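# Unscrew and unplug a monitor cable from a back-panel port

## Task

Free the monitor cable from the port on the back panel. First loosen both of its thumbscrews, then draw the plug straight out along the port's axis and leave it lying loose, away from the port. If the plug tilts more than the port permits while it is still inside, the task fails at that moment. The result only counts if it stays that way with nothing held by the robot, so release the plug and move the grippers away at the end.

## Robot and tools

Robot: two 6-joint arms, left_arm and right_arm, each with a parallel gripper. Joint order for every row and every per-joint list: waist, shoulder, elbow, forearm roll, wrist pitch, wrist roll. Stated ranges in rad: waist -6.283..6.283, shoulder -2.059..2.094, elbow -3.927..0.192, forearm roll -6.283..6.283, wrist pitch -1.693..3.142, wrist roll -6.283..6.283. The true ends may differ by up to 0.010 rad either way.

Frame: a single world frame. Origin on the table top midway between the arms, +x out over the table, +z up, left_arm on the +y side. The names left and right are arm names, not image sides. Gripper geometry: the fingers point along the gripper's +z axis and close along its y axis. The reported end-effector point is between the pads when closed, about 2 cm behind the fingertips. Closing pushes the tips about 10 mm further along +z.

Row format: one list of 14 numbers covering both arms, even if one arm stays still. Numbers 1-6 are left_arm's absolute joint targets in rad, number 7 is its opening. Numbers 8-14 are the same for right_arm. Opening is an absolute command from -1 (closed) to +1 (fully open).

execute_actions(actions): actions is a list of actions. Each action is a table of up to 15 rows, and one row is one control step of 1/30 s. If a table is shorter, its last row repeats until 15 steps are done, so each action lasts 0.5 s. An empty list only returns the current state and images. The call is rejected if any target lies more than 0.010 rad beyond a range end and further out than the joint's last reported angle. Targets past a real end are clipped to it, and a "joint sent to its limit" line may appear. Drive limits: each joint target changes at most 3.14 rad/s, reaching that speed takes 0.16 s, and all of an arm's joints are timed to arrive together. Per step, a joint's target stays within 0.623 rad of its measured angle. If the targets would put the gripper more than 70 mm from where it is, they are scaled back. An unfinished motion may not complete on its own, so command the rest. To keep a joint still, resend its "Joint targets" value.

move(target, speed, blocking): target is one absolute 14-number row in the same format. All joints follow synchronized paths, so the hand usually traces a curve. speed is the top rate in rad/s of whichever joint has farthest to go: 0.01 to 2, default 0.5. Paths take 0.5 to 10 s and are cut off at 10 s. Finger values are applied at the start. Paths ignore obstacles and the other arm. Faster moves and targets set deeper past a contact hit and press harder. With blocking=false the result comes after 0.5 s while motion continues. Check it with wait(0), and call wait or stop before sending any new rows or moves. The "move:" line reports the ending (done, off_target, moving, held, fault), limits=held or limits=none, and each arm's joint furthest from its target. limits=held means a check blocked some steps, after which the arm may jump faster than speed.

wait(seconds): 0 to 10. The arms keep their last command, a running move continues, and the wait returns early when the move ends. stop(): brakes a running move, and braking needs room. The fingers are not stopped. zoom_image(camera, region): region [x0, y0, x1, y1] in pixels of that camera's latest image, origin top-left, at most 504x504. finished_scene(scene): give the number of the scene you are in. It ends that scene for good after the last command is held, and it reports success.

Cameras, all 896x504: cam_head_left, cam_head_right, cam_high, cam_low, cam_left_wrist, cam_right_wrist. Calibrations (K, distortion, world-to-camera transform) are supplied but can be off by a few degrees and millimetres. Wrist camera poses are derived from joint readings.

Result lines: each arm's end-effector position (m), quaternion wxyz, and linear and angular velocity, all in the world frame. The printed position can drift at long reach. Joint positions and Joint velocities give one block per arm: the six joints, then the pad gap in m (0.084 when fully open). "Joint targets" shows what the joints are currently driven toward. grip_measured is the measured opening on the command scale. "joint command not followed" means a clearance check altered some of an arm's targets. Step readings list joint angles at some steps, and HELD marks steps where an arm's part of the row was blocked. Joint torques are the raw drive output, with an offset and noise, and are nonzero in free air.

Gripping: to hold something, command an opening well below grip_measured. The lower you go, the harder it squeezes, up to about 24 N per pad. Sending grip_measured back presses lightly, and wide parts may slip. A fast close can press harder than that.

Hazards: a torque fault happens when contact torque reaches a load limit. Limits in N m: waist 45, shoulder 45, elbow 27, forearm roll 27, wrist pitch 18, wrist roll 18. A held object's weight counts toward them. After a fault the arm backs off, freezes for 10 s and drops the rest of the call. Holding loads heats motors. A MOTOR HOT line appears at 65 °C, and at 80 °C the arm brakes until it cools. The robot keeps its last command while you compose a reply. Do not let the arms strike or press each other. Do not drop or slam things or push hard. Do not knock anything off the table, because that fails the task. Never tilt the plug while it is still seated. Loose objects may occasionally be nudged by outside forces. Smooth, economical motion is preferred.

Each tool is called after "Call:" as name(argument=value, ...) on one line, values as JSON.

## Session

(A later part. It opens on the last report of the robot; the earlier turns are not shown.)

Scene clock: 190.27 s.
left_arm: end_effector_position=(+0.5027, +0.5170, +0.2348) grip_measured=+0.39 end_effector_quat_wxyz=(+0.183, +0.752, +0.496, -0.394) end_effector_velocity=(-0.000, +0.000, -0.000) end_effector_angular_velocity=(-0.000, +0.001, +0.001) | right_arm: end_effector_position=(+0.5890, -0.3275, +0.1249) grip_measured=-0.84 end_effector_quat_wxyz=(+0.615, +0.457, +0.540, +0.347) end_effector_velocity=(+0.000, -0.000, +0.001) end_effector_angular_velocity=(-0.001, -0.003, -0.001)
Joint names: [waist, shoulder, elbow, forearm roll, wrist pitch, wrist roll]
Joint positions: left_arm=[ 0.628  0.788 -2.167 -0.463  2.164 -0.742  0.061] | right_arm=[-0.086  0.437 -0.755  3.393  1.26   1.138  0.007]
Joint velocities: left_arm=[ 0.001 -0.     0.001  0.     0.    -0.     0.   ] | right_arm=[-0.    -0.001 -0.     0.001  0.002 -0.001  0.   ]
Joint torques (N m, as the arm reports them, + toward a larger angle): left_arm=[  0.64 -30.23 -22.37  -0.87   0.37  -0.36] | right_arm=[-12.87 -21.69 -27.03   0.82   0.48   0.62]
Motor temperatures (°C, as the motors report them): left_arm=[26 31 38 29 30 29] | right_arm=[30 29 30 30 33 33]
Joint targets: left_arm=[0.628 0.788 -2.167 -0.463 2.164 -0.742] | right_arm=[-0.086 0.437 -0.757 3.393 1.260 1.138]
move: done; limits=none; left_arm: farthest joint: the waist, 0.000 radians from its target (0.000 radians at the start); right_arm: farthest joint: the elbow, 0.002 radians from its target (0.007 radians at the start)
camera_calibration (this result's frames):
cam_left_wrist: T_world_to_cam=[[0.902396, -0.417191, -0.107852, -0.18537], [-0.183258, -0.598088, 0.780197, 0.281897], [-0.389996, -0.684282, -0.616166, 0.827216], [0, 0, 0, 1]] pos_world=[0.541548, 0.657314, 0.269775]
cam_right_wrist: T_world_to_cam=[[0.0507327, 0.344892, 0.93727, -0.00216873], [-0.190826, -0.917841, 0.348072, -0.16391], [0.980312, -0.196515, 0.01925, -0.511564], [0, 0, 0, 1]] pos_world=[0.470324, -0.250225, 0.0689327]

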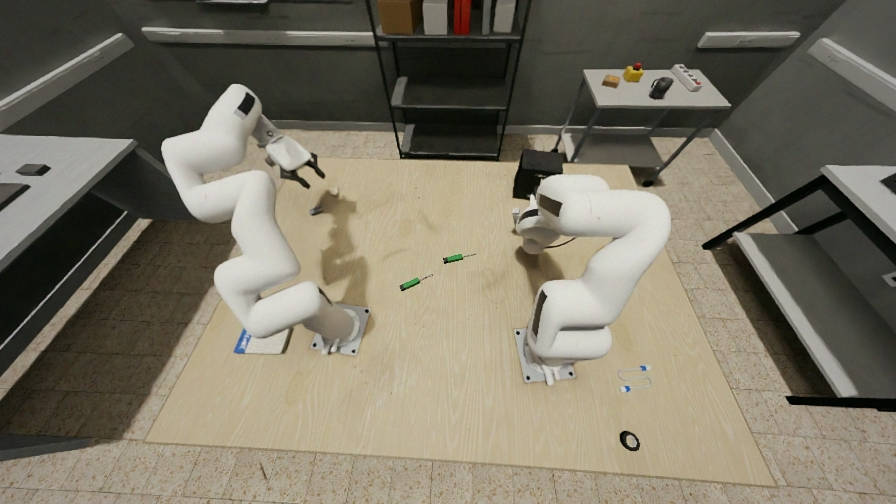

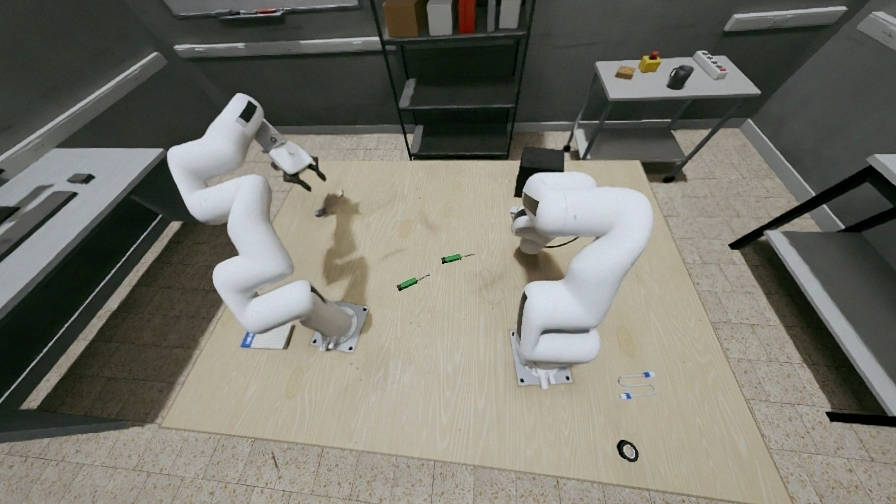

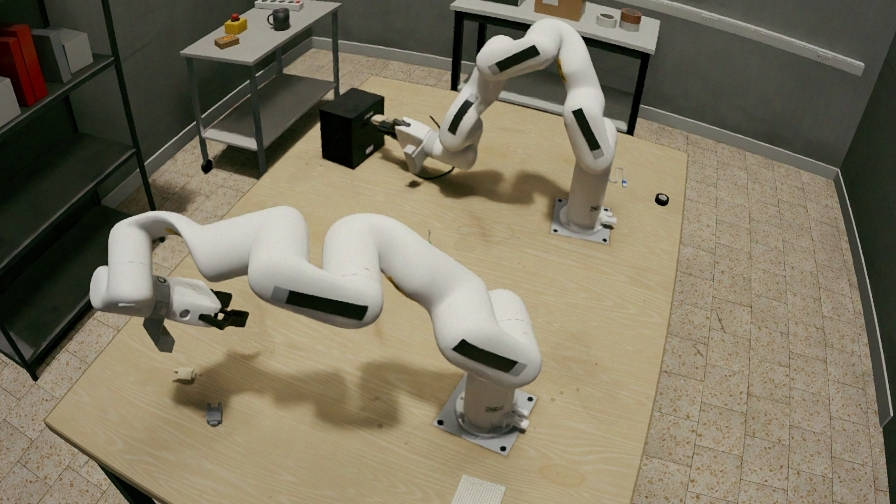

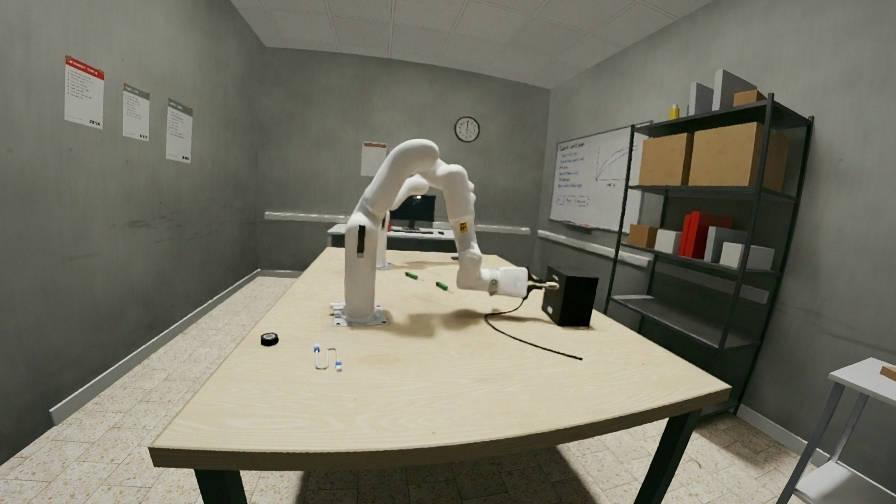

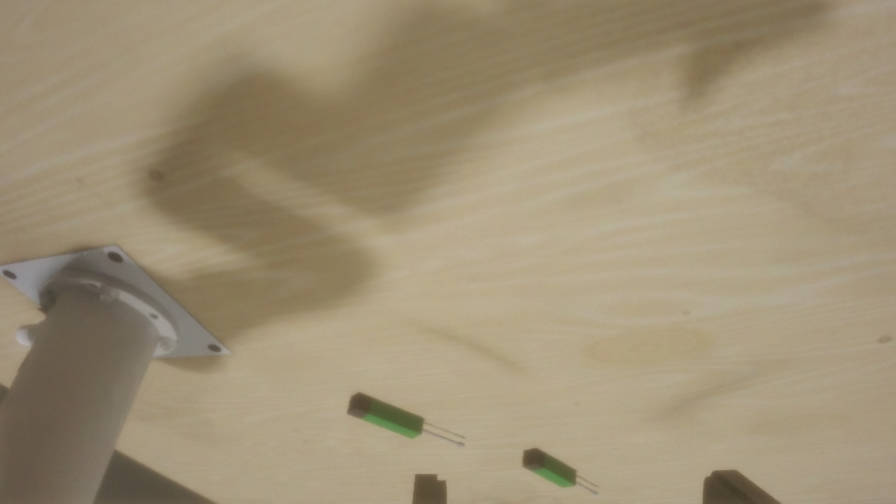

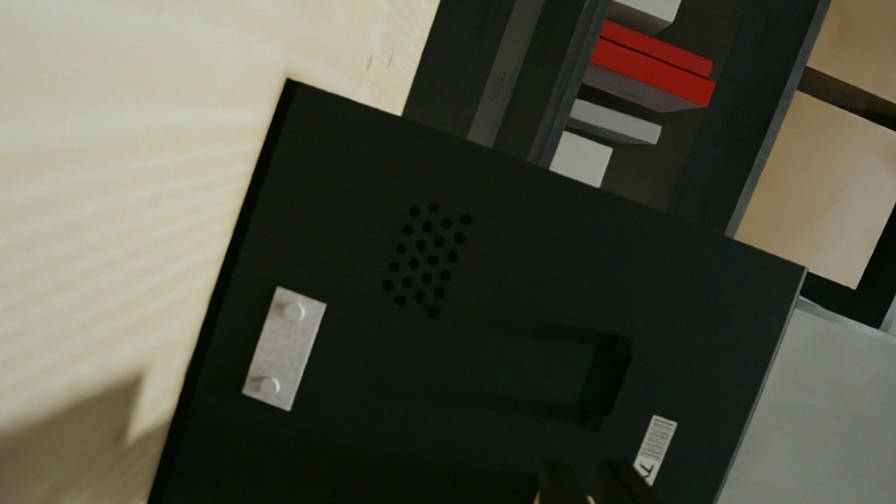

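Call:
execute_actions(actions=[[[0.628,0.788,-2.167,-0.463,2.164,-0.742,0.4,-0.086,0.425,-0.74,3.393,1.26,1.49,-0.55]],[[0.628,0.788,-2.167,-0.463,2.164,-0.742,0.4,-0.05,0.348,-0.601,3.404,1.326,1.49,1]],[[0.628,0.788,-2.167,-0.463,2.164,-0.742,0.4,-0.066,0.348,-0.601,3.404,1.326,1.49,1]],[[0.628,0.788,-2.167,-0.463,2.164,-0.742,0.4,-0.066,0.348,-0.601,3.404,1.326,2.0,1]],[[0.628,0.788,-2.167,-0.463,2.164,-0.742,0.4,-0.066,0.348,-0.601,3.404,1.326,2.55,1]],[[0.628,0.788,-2.167,-0.463,2.164,-0.742,0.4,-0.066,0.348,-0.601,3.404,1.326,3.08,1]],[[0.628,0.788,-2.167,-0.463,2.164,-0.742,0.4,-0.151,0.3815,-0.7207,3.312,1.2365,3.084,1]],[[0.628,0.788,-2.167,-0.463,2.164,-0.742,0.4,-0.151,0.3815,-0.7207,3.312,1.2365,3.084,-0.1]],[[0.628,0.788,-2.167,-0.463,2.164,-0.742,0.4,-0.151,0.3815,-0.7207,3.312,1.2365,3.084,-0.1]],[[0.628,0.788,-2.167,-0.463,2.164,-0.742,0.4,-0.161,0.3815,-0.7207,3.312,1.2365,3.084,-0.1]]])

Call:
move(target=[0.628,0.788,-2.167,-0.463,2.164,-0.742,0.4,-0.160,0.4455,-0.7337,3.309,1.2867,3.092,-0.1], speed=0.06)

Call:
move(target=[0.628,0.788,-2.167,-0.463,2.164,-0.742,0.4,-0.141,0.4455,-0.7337,3.309,1.2867,3.092,-0.1], speed=0.03)

Call:
move(target=[0.628,0.788,-2.167,-0.463,2.164,-0.742,0.4,-0.142,0.3815,-0.7207,3.312,1.2365,3.084,-0.1], speed=0.06)

Scene clock: 215.93 s.
left_arm: end_effector_position=(+0.5027, +0.5170, +0.2348) grip_measured=+0.39 end_effector_quat_wxyz=(+0.183, +0.752, +0.496, -0.394) end_effector_velocity=(+0.000, -0.001, -0.000) end_effector_angular_velocity=(+0.001, -0.000, -0.001) | right_arm: end_effector_position=(+0.5826, -0.3527, +0.1382) grip_measured=-0.11 end_effector_quat_wxyz=(+0.065, +0.704, -0.064, +0.704) end_effector_velocity=(-0.000, -0.002, +0.000) end_effector_angular_velocity=(-0.001, -0.001, -0.004)
Joint names: [waist, shoulder, elbow, forearm roll, wrist pitch, wrist roll]
Joint positions: left_arm=[ 0.628  0.788 -2.167 -0.463  2.164 -0.742  0.061] | right_arm=[-0.159  0.381 -0.721  3.311  1.236  3.084  0.039]
Joint velocities: left_arm=[-0.002  0.    -0.     0.    -0.001 -0.    -0.   ] | right_arm=[-0.002  0.     0.     0.002  0.002 -0.001  0.   ]
Joint torques (N m, as the arm reports them, + toward a larger angle): left_arm=[  0.95 -30.03 -21.82  -0.65   0.33  -0.35] | right_arm=[-13.51 -28.73 -13.62   2.11   1.81   0.02]
Motor temperatures (°C, as the motors report them): left_arm=[26 31 38 29 30 29] | right_arm=[29 29 32 30 33 33]
Joint targets: left_arm=[0.628 0.788 -2.167 -0.463 2.164 -0.742] | right_arm=[-0.161 0.381 -0.721 3.312 1.236 3.084]
Step readings (joint positions; steps 1 to 15: 1st action; 16 to 30: 2nd action; 31 to 45: 3rd action; 46 to 60: 4th action; 61 to 75: 5th action; 76 to 90: 6th action; 91 to 105: 7th action; 106 to 120: 8th action; 121 to 135: 9th action; 136 to 150: 10th action):
0: left_arm=[0.628 0.788 -2.167 -0.463 2.164 -0.742] | right_arm=[-0.086 0.437 -0.755 3.393 1.260 1.138]
1: left_arm=[0.628 0.788 -2.167 -0.463 2.164 -0.742] | right_arm=[-0.086 0.437 -0.755 3.393 1.259 1.139]
2: left_arm=[0.628 0.788 -2.167 -0.463 2.164 -0.742] | right_arm=[-0.088 0.440 -0.756 3.394 1.255 1.145]
4: left_arm=[0.628 0.788 -2.167 -0.463 2.164 -0.742] | right_arm=[-0.089 0.441 -0.756 3.393 1.254 1.196]
8: left_arm=[0.628 0.788 -2.167 -0.463 2.164 -0.742] | right_arm=[-0.089 0.430 -0.751 3.394 1.258 1.396]
15: left_arm=[0.628 0.788 -2.167 -0.463 2.164 -0.742] | right_arm=[-0.088 0.425 -0.744 3.393 1.261 1.483]
16: left_arm=[0.628 0.788 -2.167 -0.463 2.164 -0.742] | right_arm=[-0.087 0.424 -0.743 3.393 1.262 1.485]
17: left_arm=[0.628 0.788 -2.167 -0.463 2.164 -0.742] | right_arm=[-0.086 0.421 -0.737 3.394 1.265 1.487]
19: left_arm=[0.628 0.788 -2.167 -0.463 2.164 -0.742] | right_arm=[-0.075 0.397 -0.693 3.397 1.286 1.488]
23: left_arm=[0.628 0.788 -2.167 -0.463 2.164 -0.742] | right_arm=[-0.054 0.357 -0.616 3.403 1.317 1.490]
30: left_arm=[0.628 0.788 -2.167 -0.463 2.164 -0.742] | right_arm=[-0.051 0.349 -0.603 3.404 1.325 1.490]
31: left_arm=[0.628 0.788 -2.167 -0.463 2.164 -0.742] | right_arm=[-0.051 0.349 -0.603 3.404 1.326 1.490]
32: left_arm=[0.628 0.788 -2.167 -0.463 2.164 -0.742] | right_arm=[-0.054 0.348 -0.602 3.404 1.326 1.490]
34: left_arm=[0.628 0.788 -2.167 -0.463 2.164 -0.742] | right_arm=[-0.062 0.348 -0.602 3.404 1.326 1.490]
38: left_arm=[0.628 0.788 -2.167 -0.463 2.164 -0.742] | right_arm=[-0.065 0.348 -0.601 3.404 1.326 1.490]
45: left_arm=[0.628 0.788 -2.167 -0.463 2.164 -0.742] | right_arm=[-0.066 0.348 -0.601 3.404 1.326 1.490]
46: left_arm=[0.628 0.788 -2.167 -0.463 2.164 -0.742] | right_arm=[-0.066 0.348 -0.601 3.404 1.326 1.491]
47: left_arm=[0.628 0.788 -2.167 -0.463 2.164 -0.742] | right_arm=[-0.066 0.348 -0.601 3.404 1.326 1.497]
49: left_arm=[0.628 0.788 -2.167 -0.463 2.164 -0.742] | right_arm=[-0.066 0.348 -0.601 3.404 1.326 1.548]
53: left_arm=[0.628 0.788 -2.167 -0.463 2.164 -0.742] | right_arm=[-0.066 0.348 -0.601 3.404 1.326 1.804]
60: left_arm=[0.628 0.788 -2.167 -0.463 2.164 -0.742] | right_arm=[-0.066 0.348 -0.601 3.404 1.326 1.986]
61: left_arm=[0.628 0.788 -2.167 -0.463 2.164 -0.742] | right_arm=[-0.066 0.348 -0.601 3.404 1.326 1.991]
62: left_arm=[0.628 0.788 -2.167 -0.463 2.164 -0.742] | right_arm=[-0.066 0.348 -0.601 3.404 1.326 2.001]
64: left_arm=[0.628 0.788 -2.167 -0.463 2.164 -0.742] | right_arm=[-0.066 0.348 -0.601 3.404 1.326 2.055]
68: left_arm=[0.628 0.788 -2.167 -0.463 2.164 -0.742] | right_arm=[-0.066 0.348 -0.601 3.404 1.326 2.322]
75: left_arm=[0.628 0.788 -2.167 -0.463 2.164 -0.742] | right_arm=[-0.066 0.348 -0.601 3.404 1.326 2.534]
76: left_arm=[0.628 0.788 -2.167 -0.463 2.164 -0.742] | right_arm=[-0.066 0.348 -0.601 3.404 1.326 2.539]
77: left_arm=[0.628 0.788 -2.167 -0.463 2.164 -0.742] | right_arm=[-0.066 0.348 -0.601 3.404 1.326 2.549]
79: left_arm=[0.628 0.788 -2.167 -0.463 2.164 -0.742] | right_arm=[-0.066 0.348 -0.601 3.404 1.326 2.604]
83: left_arm=[0.628 0.788 -2.167 -0.463 2.164 -0.742] | right_arm=[-0.066 0.348 -0.601 3.404 1.326 2.868]
90: left_arm=[0.628 0.788 -2.167 -0.463 2.164 -0.742] | right_arm=[-0.066 0.348 -0.601 3.404 1.326 3.065]
91: left_arm=[0.628 0.788 -2.167 -0.463 2.164 -0.742] | right_arm=[-0.066 0.348 -0.601 3.404 1.325 3.070]
92: left_arm=[0.628 0.788 -2.167 -0.463 2.164 -0.742] | right_arm=[-0.070 0.350 -0.606 3.399 1.320 3.073]
94: left_arm=[0.628 0.788 -2.167 -0.463 2.164 -0.742] | right_arm=[-0.098 0.362 -0.646 3.366 1.288 3.078]
98: left_arm=[0.628 0.788 -2.167 -0.463 2.164 -0.742] | right_arm=[-0.143 0.377 -0.710 3.323 1.248 3.083]
105: left_arm=[0.628 0.788 -2.167 -0.463 2.164 -0.742] | right_arm=[-0.150 0.381 -0.718 3.313 1.237 3.084]
106: left_arm=[0.628 0.788 -2.167 -0.463 2.164 -0.742] | right_arm=[-0.150 0.381 -0.719 3.313 1.237 3.084]
107: left_arm=[0.628 0.788 -2.167 -0.463 2.164 -0.742] | right_arm=[-0.150 0.382 -0.719 3.312 1.237 3.084]
109: left_arm=[0.628 0.788 -2.167 -0.463 2.164 -0.742] | right_arm=[-0.150 0.382 -0.720 3.312 1.236 3.084]
113: left_arm=[0.628 0.788 -2.167 -0.463 2.164 -0.742] | right_arm=[-0.151 0.382 -0.720 3.312 1.236 3.084]
120: left_arm=[0.628 0.788 -2.167 -0.463 2.164 -0.742] | right_arm=[-0.151 0.382 -0.721 3.312 1.236 3.084]
121: left_arm=[0.628 0.788 -2.167 -0.463 2.164 -0.742] | right_arm=[-0.151 0.382 -0.721 3.312 1.236 3.084]
122: left_arm=[0.628 0.788 -2.167 -0.463 2.164 -0.742] | right_arm=[-0.151 0.382 -0.721 3.312 1.236 3.084]
124: left_arm=[0.628 0.788 -2.167 -0.463 2.164 -0.742] | right_arm=[-0.151 0.382 -0.721 3.312 1.236 3.084]
128: left_arm=[0.628 0.788 -2.167 -0.463 2.164 -0.742] | right_arm=[-0.151 0.381 -0.721 3.312 1.237 3.084]
135: left_arm=[0.628 0.788 -2.167 -0.463 2.164 -0.742] | right_arm=[-0.151 0.382 -0.721 3.312 1.237 3.084]
136: left_arm=[0.628 0.788 -2.167 -0.463 2.164 -0.742] | right_arm=[-0.151 0.381 -0.721 3.312 1.236 3.084]
137: left_arm=[0.628 0.788 -2.167 -0.463 2.164 -0.742] | right_arm=[-0.153 0.381 -0.721 3.312 1.236 3.084]
139: left_arm=[0.628 0.788 -2.167 -0.463 2.164 -0.742] | right_arm=[-0.157 0.381 -0.721 3.311 1.236 3.084]
143: left_arm=[0.628 0.788 -2.167 -0.463 2.164 -0.742] | right_arm=[-0.158 0.381 -0.721 3.310 1.236 3.084]
150: Joint positions above
camera_calibration (this result's frames):
cam_left_wrist: T_world_to_cam=[[0.902396, -0.417192, -0.107852, -0.18537], [-0.183258, -0.598088, 0.780197, 0.281897], [-0.389996, -0.684282, -0.616166, 0.827216], [0, 0, 0, 1]] pos_world=[0.541548, 0.657314, 0.269775]
cam_right_wrist: T_world_to_cam=[[-0.19666, -0.980468, 0.00257353, -0.199814], [-0.0160535, 0.000595505, -0.999871, 0.215455], [0.98034, -0.196676, -0.0158571, -0.505668], [0, 0, 0, 1]] pos_world=[0.45989, -0.295492, 0.207923]

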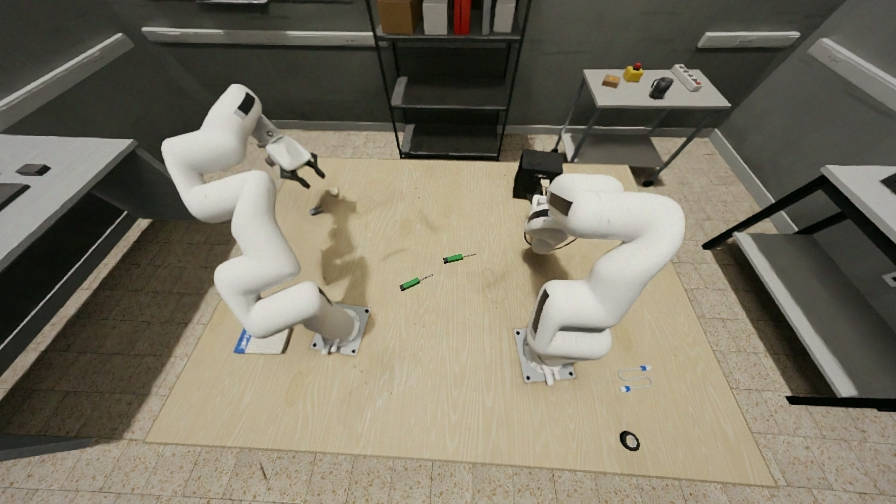

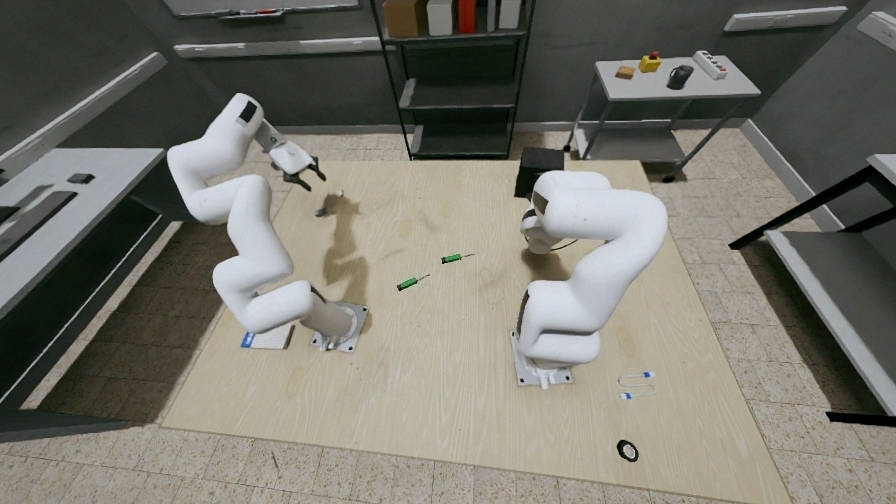

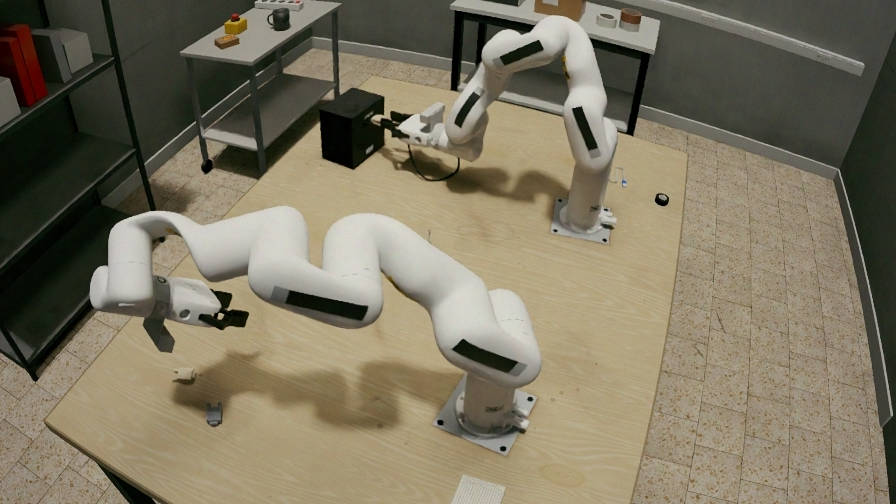

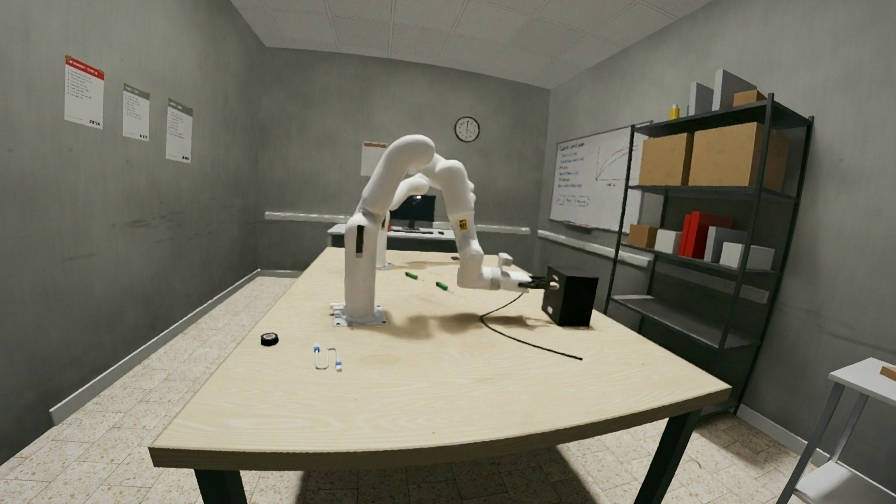

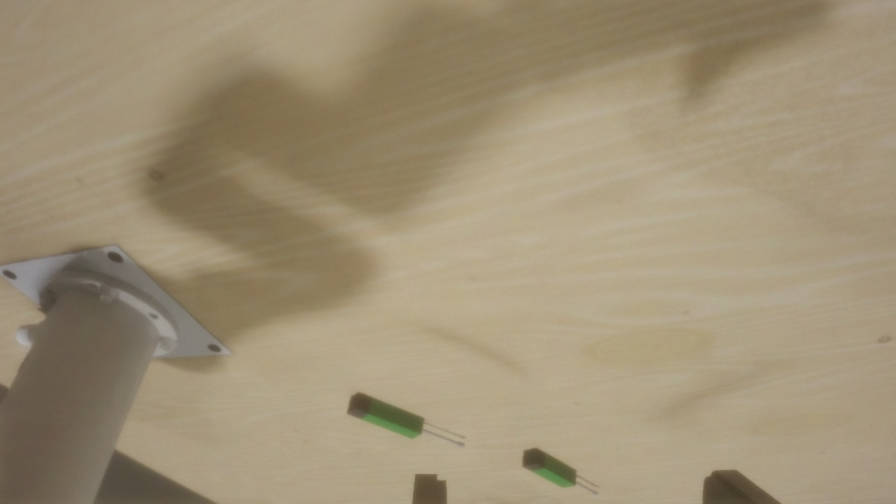

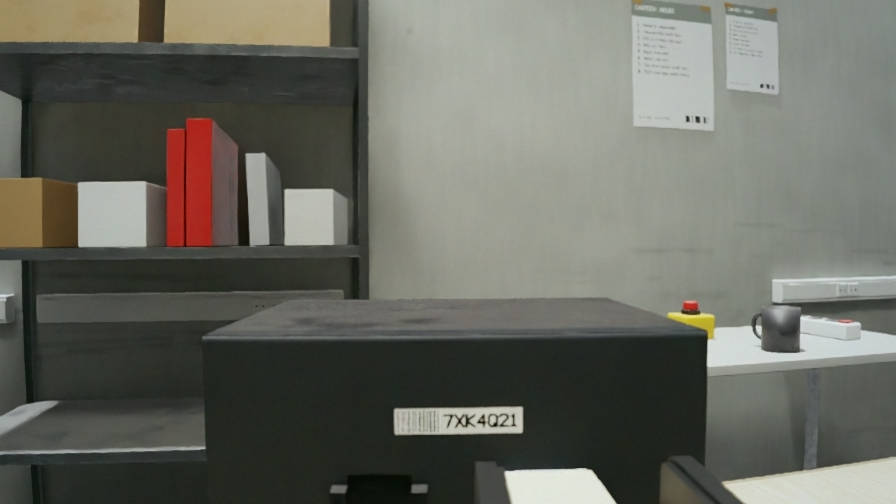

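Scene clock: 217.33 s.
left_arm: end_effector_position=(+0.5027, +0.5170, +0.2348) grip_measured=+0.39 end_effector_quat_wxyz=(+0.183, +0.752, +0.496, -0.394) end_effector_velocity=(-0.000, -0.000, +0.000) end_effector_angular_velocity=(-0.000, +0.000, +0.000) | right_arm: end_effector_position=(+0.5826, -0.3535, +0.1190) grip_measured=-0.10 end_effector_quat_wxyz=(+0.065, +0.704, -0.063, +0.705) end_effector_velocity=(-0.000, +0.000, -0.001) end_effector_angular_velocity=(+0.000, +0.001, +0.000)
Joint names: [waist, shoulder, elbow, forearm roll, wrist pitch, wrist roll]
Joint positions: left_arm=[ 0.628  0.788 -2.167 -0.463  2.164 -0.742  0.061] | right_arm=[-0.159  0.445 -0.734  3.308  1.287  3.092  0.04 ]
Joint velocities: left_arm=[ 0.    -0.001  0.001 -0.    -0.    -0.    -0.   ] | right_arm=[-0.     0.002 -0.    -0.     0.001  0.001 -0.   ]
Joint torques (N m, as the arm reports them, + toward a larger angle): left_arm=[  0.19 -30.31 -21.7   -0.97   0.68  -0.22] | right_arm=[-19.36 -17.06  -2.62   3.6   -0.9    0.29]
Motor temperatures (°C, as the motors report them): left_arm=[26 31 38 29 30 29] | right_arm=[29 29 32 30 33 33]
Joint targets: left_arm=[0.628 0.788 -2.167 -0.463 2.164 -0.742] | right_arm=[-0.160 0.446 -0.734 3.309 1.287 3.092]
move: done; limits=none; left_arm: farthest joint: the waist, 0.000 radians from its target (0.000 radians at the start); right_arm: farthest joint: the waist, 0.001 radians from its target (0.001 radians at the start)
camera_calibration (this result's frames):
cam_left_wrist: T_world_to_cam=[[0.902396, -0.417192, -0.107852, -0.18537], [-0.183258, -0.598088, 0.780197, 0.281897], [-0.389997, -0.684282, -0.616166, 0.827216], [0, 0, 0, 1]] pos_world=[0.541548, 0.657314, 0.269775]
cam_right_wrist: T_world_to_cam=[[-0.196626, -0.980472, 0.00366988, -0.200697], [-0.0153572, -0.000662752, -0.999882, 0.195391], [0.980358, -0.196659, -0.014927, -0.506235], [0, 0, 0, 1]] pos_world=[0.45983, -0.296205, 0.188548]

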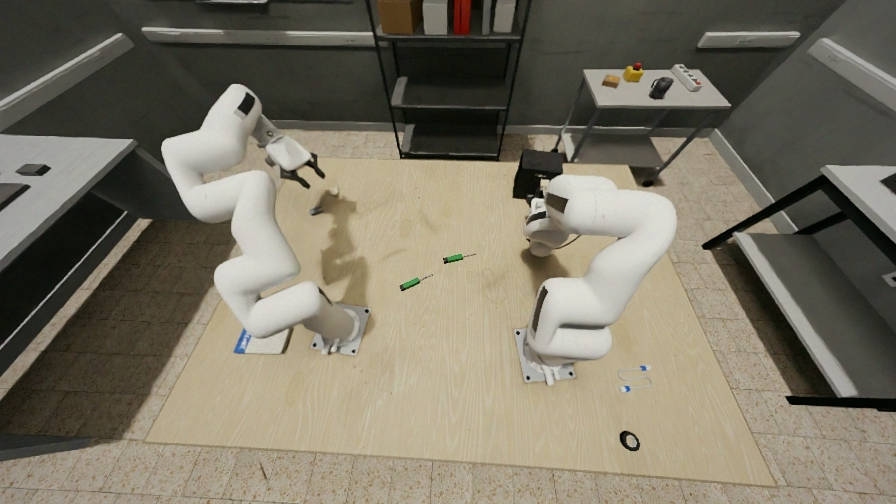

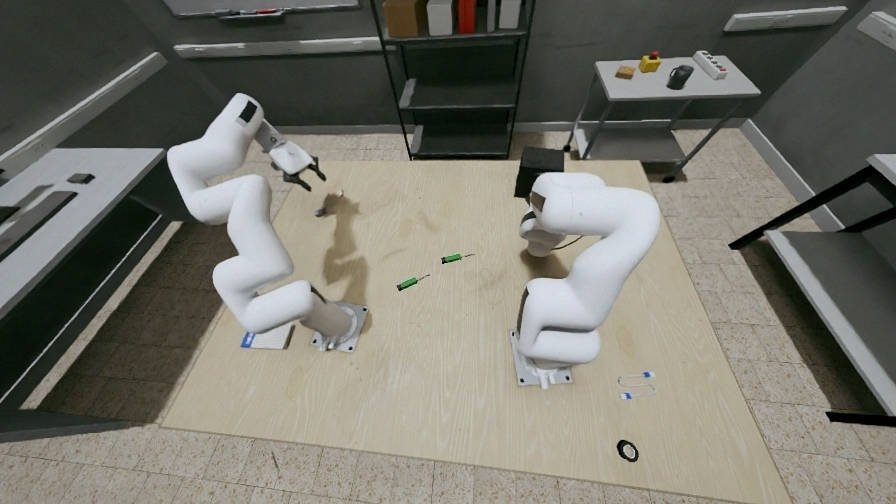

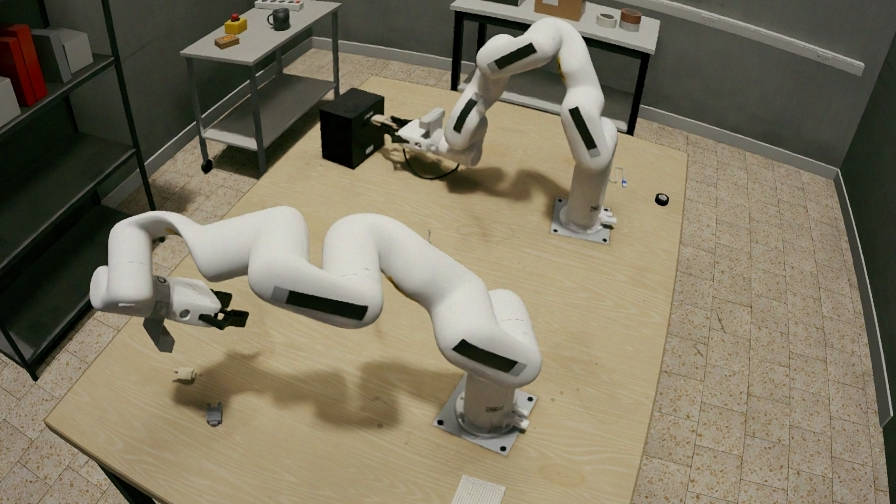

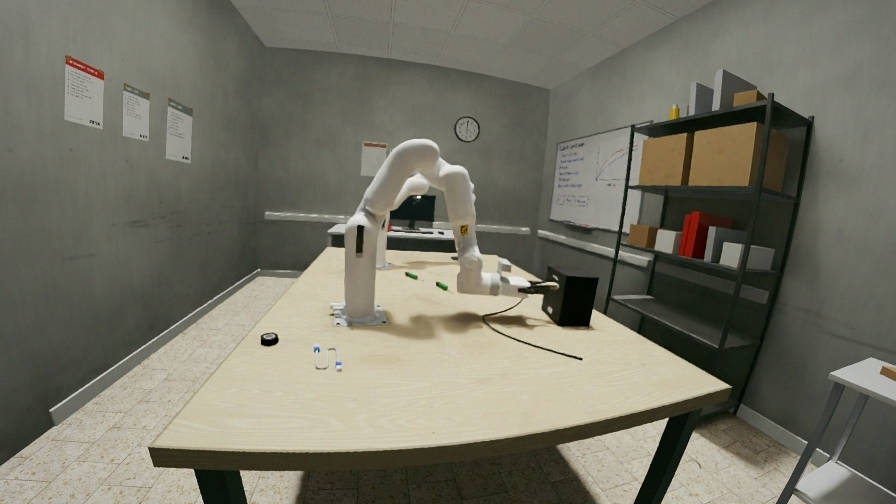

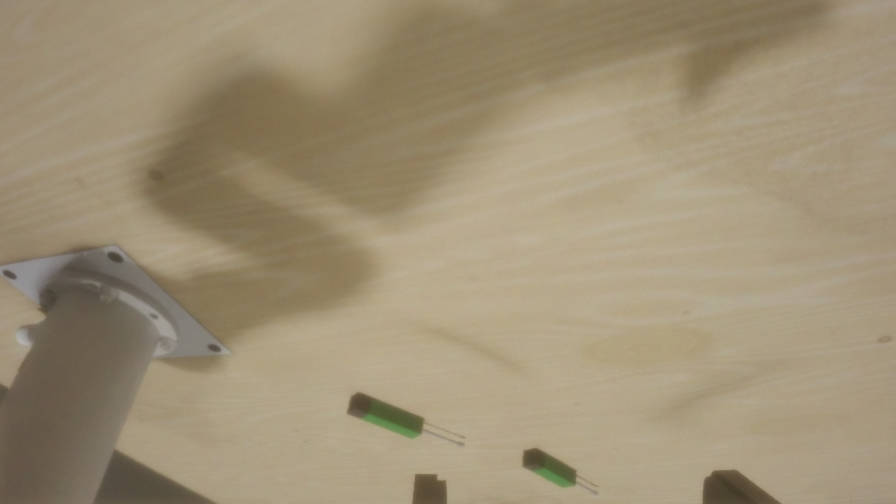

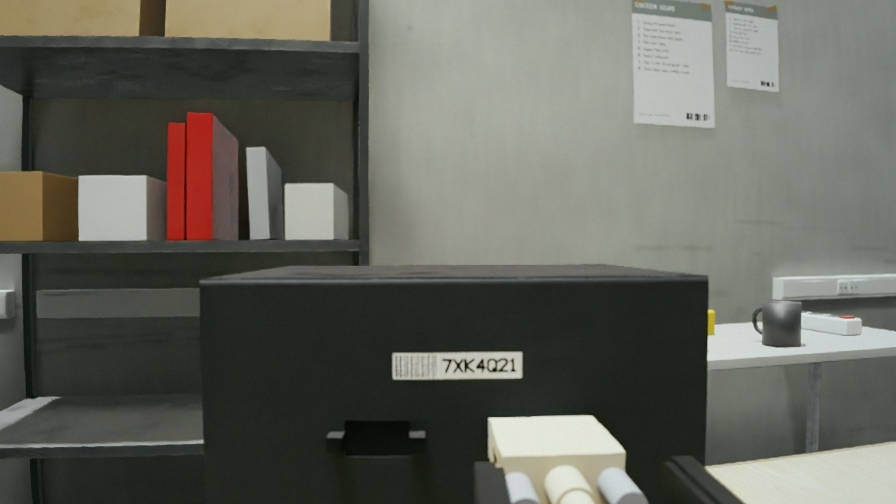

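Scene clock: 218.20 s.
left_arm: end_effector_position=(+0.5027, +0.5170, +0.2348) grip_measured=+0.39 end_effector_quat_wxyz=(+0.183, +0.752, +0.496, -0.394) end_effector_velocity=(-0.000, +0.000, -0.001) end_effector_angular_velocity=(-0.000, +0.001, +0.001) | right_arm: end_effector_position=(+0.5822, -0.3447, +0.1170) grip_measured=-0.11 end_effector_quat_wxyz=(+0.060, +0.706, -0.059, +0.703) end_effector_velocity=(+0.001, +0.001, +0.002) end_effector_angular_velocity=(+0.000, -0.005, +0.002)
Joint names: [waist, shoulder, elbow, forearm roll, wrist pitch, wrist roll]
Joint positions: left_arm=[ 0.628  0.788 -2.167 -0.463  2.164 -0.742  0.061] | right_arm=[-0.143  0.447 -0.732  3.31   1.286  3.092  0.039]
Joint velocities: left_arm=[ 0.     0.001  0.     0.    -0.001 -0.     0.   ] | right_arm=[ 0.002 -0.001 -0.001  0.     0.003  0.001  0.   ]
Joint torques (N m, as the arm reports them, + toward a larger angle): left_arm=[  0.6  -30.97 -21.75  -0.84   0.47  -0.49] | right_arm=[  1.4  -31.84 -13.83  -1.14   2.1    0.23]
Motor temperatures (°C, as the motors report them): left_arm=[26 31 38 29 30 29] | right_arm=[29 29 32 30 33 33]
Joint targets: left_arm=[0.628 0.788 -2.167 -0.463 2.164 -0.742] | right_arm=[-0.141 0.446 -0.734 3.309 1.287 3.092]
move: done; limits=none; left_arm: farthest joint: the waist, 0.000 radians from its target (0.000 radians at the start); right_arm: farthest joint: the waist, 0.002 radians from its target (0.018 radians at the start)
camera_calibration (this result's frames):
cam_left_wrist: T_world_to_cam=[[0.902396, -0.417192, -0.107852, -0.18537], [-0.183258, -0.598088, 0.780197, 0.281897], [-0.389996, -0.684282, -0.616166, 0.827216], [0, 0, 0, 1]] pos_world=[0.541548, 0.657314, 0.269775]
cam_right_wrist: T_world_to_cam=[[-0.183485, -0.983017, 0.00336102, -0.200616], [-0.0197937, 0.000276177, -0.999804, 0.196304], [0.982823, -0.183515, -0.0195083, -0.500515], [0, 0, 0, 1]] pos_world=[0.458993, -0.289115, 0.187175]

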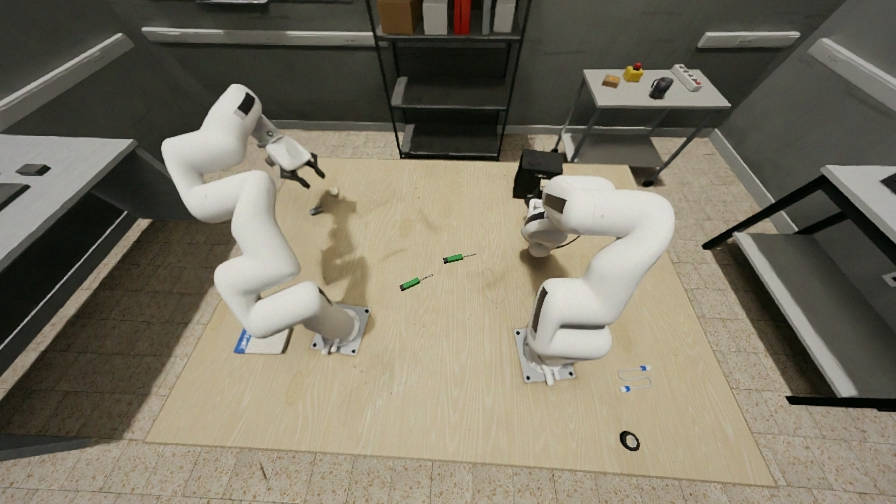

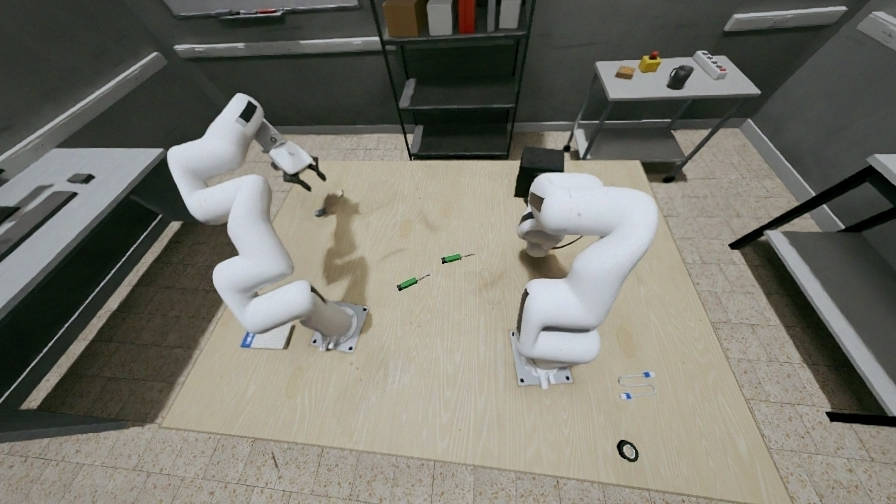

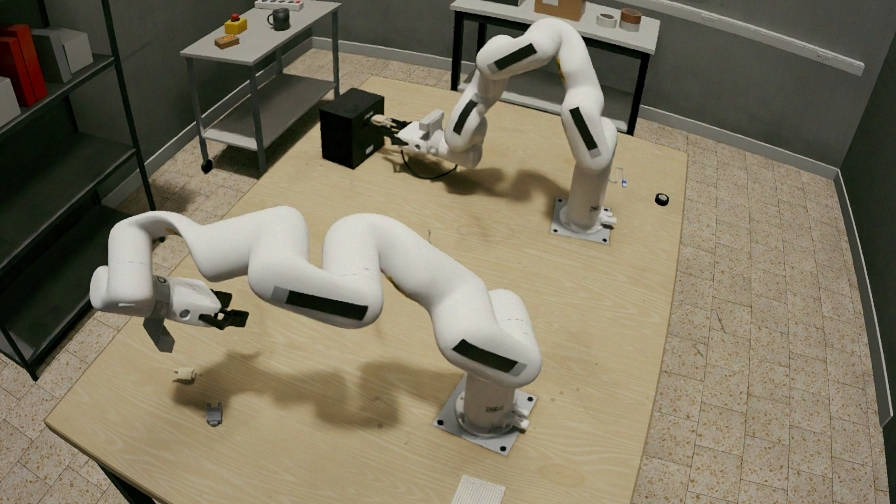

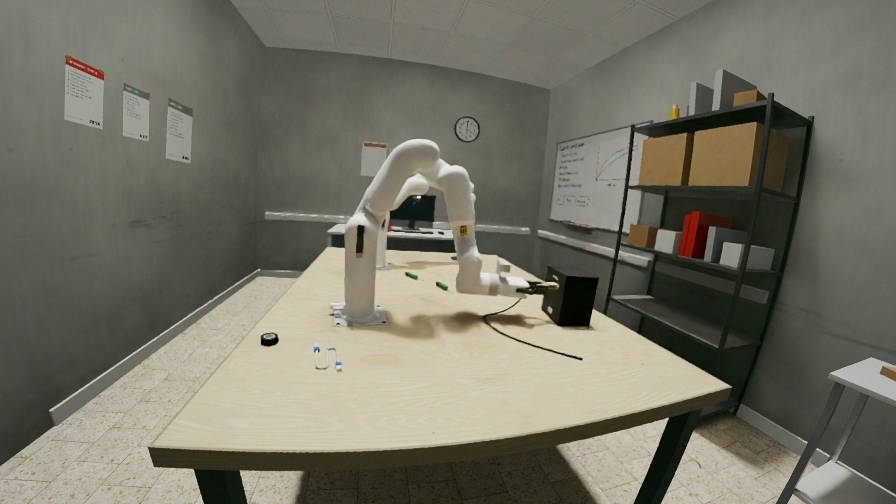

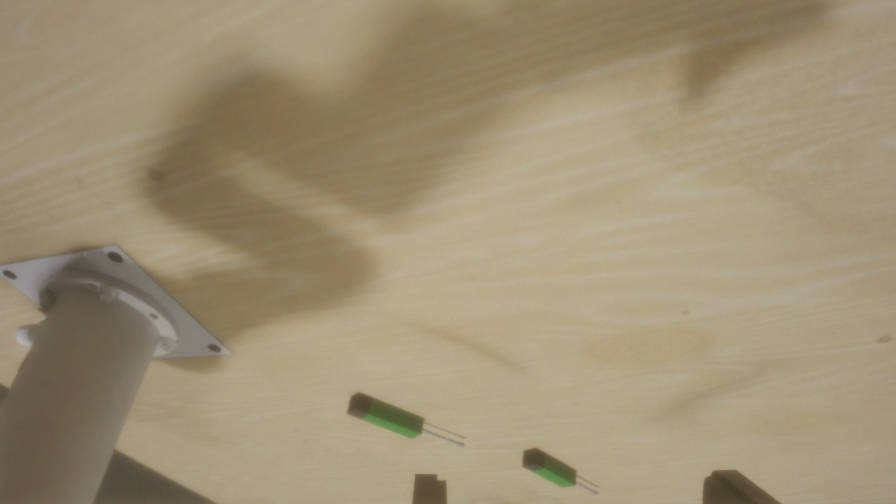

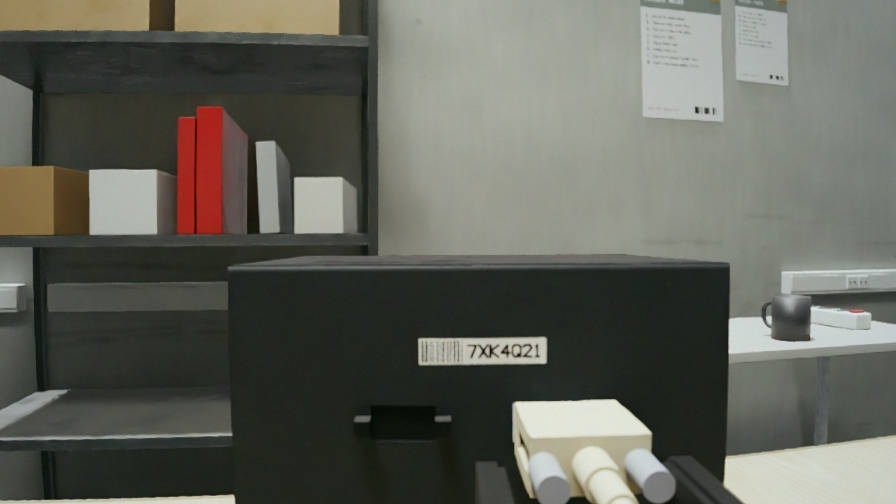

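Scene clock: 219.60 s.
left_arm: end_effector_position=(+0.5027, +0.5170, +0.2348) grip_measured=+0.39 end_effector_quat_wxyz=(+0.183, +0.752, +0.496, -0.394) end_effector_velocity=(+0.000, -0.000, -0.000) end_effector_angular_velocity=(-0.000, +0.001, -0.001) | right_arm: end_effector_position=(+0.5828, -0.3439, +0.1373) grip_measured=-0.11 end_effector_quat_wxyz=(+0.060, +0.705, -0.059, +0.704) end_effector_velocity=(+0.000, +0.001, +0.001) end_effector_angular_velocity=(-0.000, -0.001, +0.001)
Joint names: [waist, shoulder, elbow, forearm roll, wrist pitch, wrist roll]
Joint positions: left_arm=[ 0.628  0.788 -2.167 -0.463  2.164 -0.742  0.061] | right_arm=[-0.143  0.382 -0.72   3.313  1.236  3.084  0.039]
Joint velocities: left_arm=[-0.001  0.001 -0.     0.     0.    -0.     0.   ] | right_arm=[ 0.001 -0.002 -0.    -0.    -0.001 -0.     0.   ]
Joint torques (N m, as the arm reports them, + toward a larger angle): left_arm=[  1.26 -30.05 -22.02  -0.79   0.46  -0.71] | right_arm=[ 10.31 -38.86 -19.82  -3.04   3.64   0.45]
Motor temperatures (°C, as the motors report them): left_arm=[26 31 38 29 30 29] | right_arm=[29 29 32 30 33 33]
Joint targets: left_arm=[0.628 0.788 -2.167 -0.463 2.164 -0.742] | right_arm=[-0.142 0.381 -0.721 3.312 1.236 3.084]
move: done; limits=none; left_arm: farthest joint: the waist, 0.000 radians from its target (0.000 radians at the start); right_arm: farthest joint: the waist, 0.001 radians from its target (0.001 radians at the start)
camera_calibration (this result's frames):
cam_left_wrist: T_world_to_cam=[[0.902396, -0.417191, -0.107852, -0.18537], [-0.183258, -0.598088, 0.780197, 0.281897], [-0.389996, -0.684282, -0.616166, 0.827216], [0, 0, 0, 1]] pos_world=[0.541548, 0.657314, 0.269775]
cam_right_wrist: T_world_to_cam=[[-0.183158, -0.983081, 0.00231221, -0.19988], [-0.0178574, 0.000975388, -0.99984, 0.215734], [0.982921, -0.18317, -0.0177339, -0.500794], [0, 0, 0, 1]] pos_world=[0.459484, -0.288439, 0.207281]

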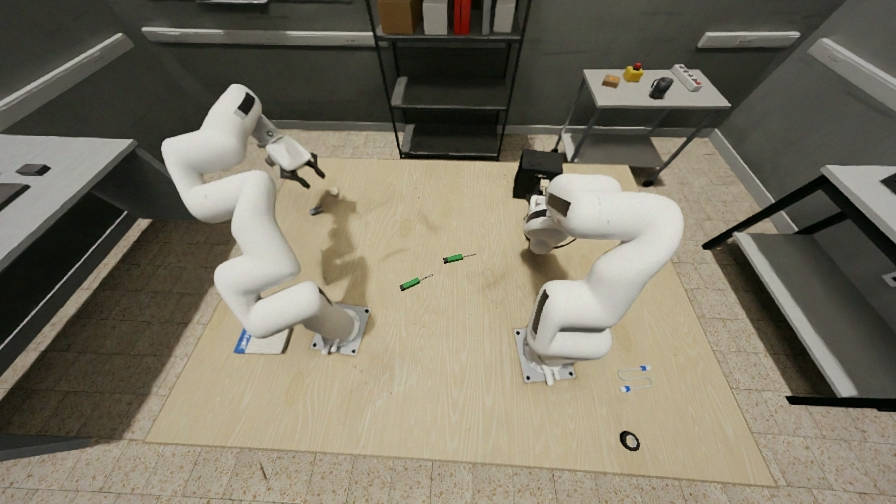

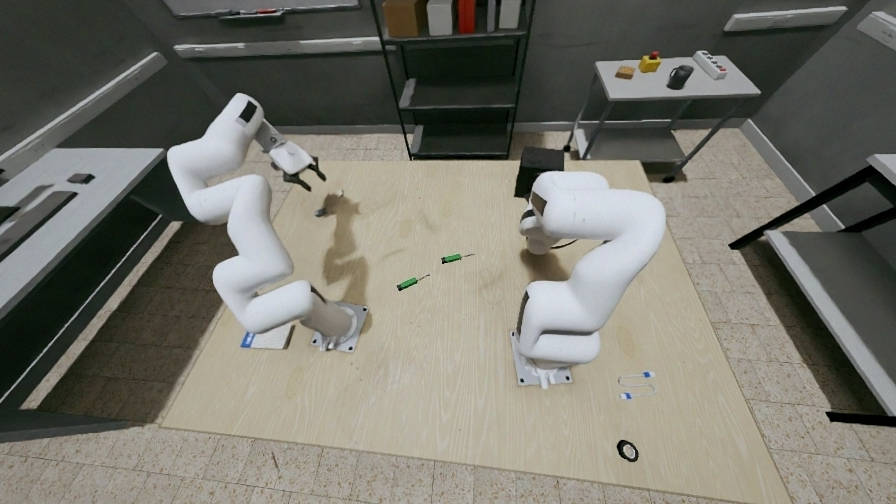

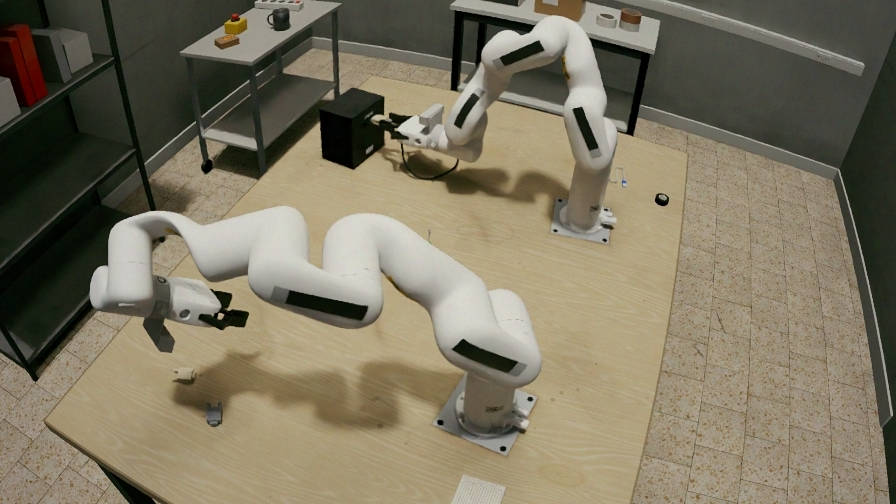

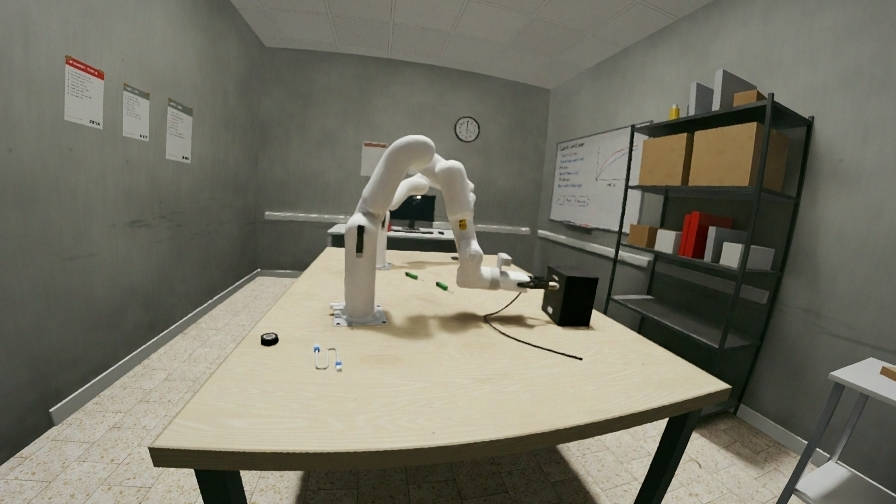

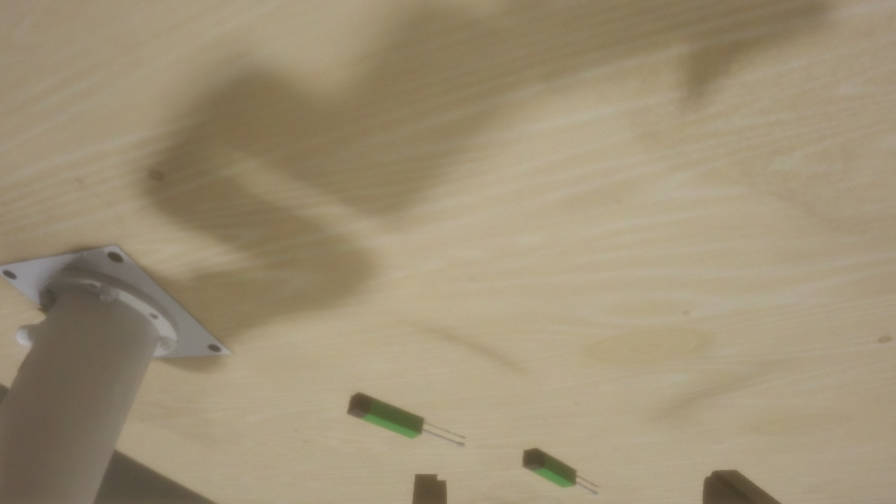

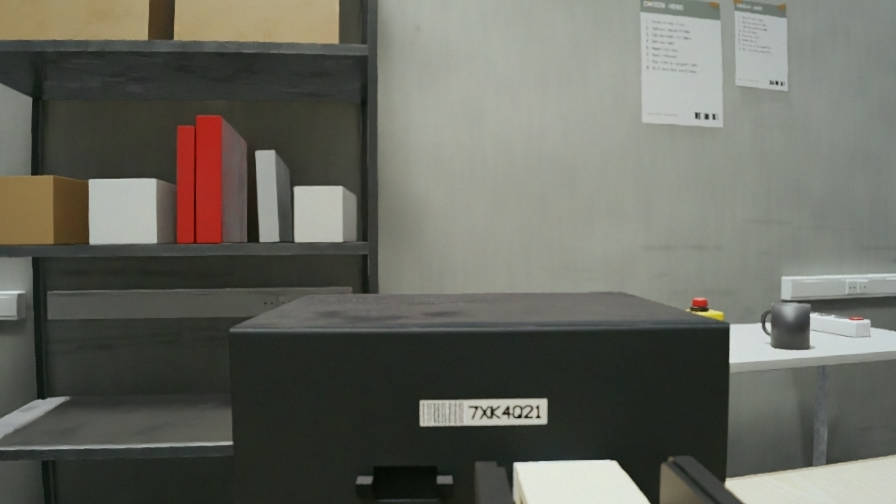

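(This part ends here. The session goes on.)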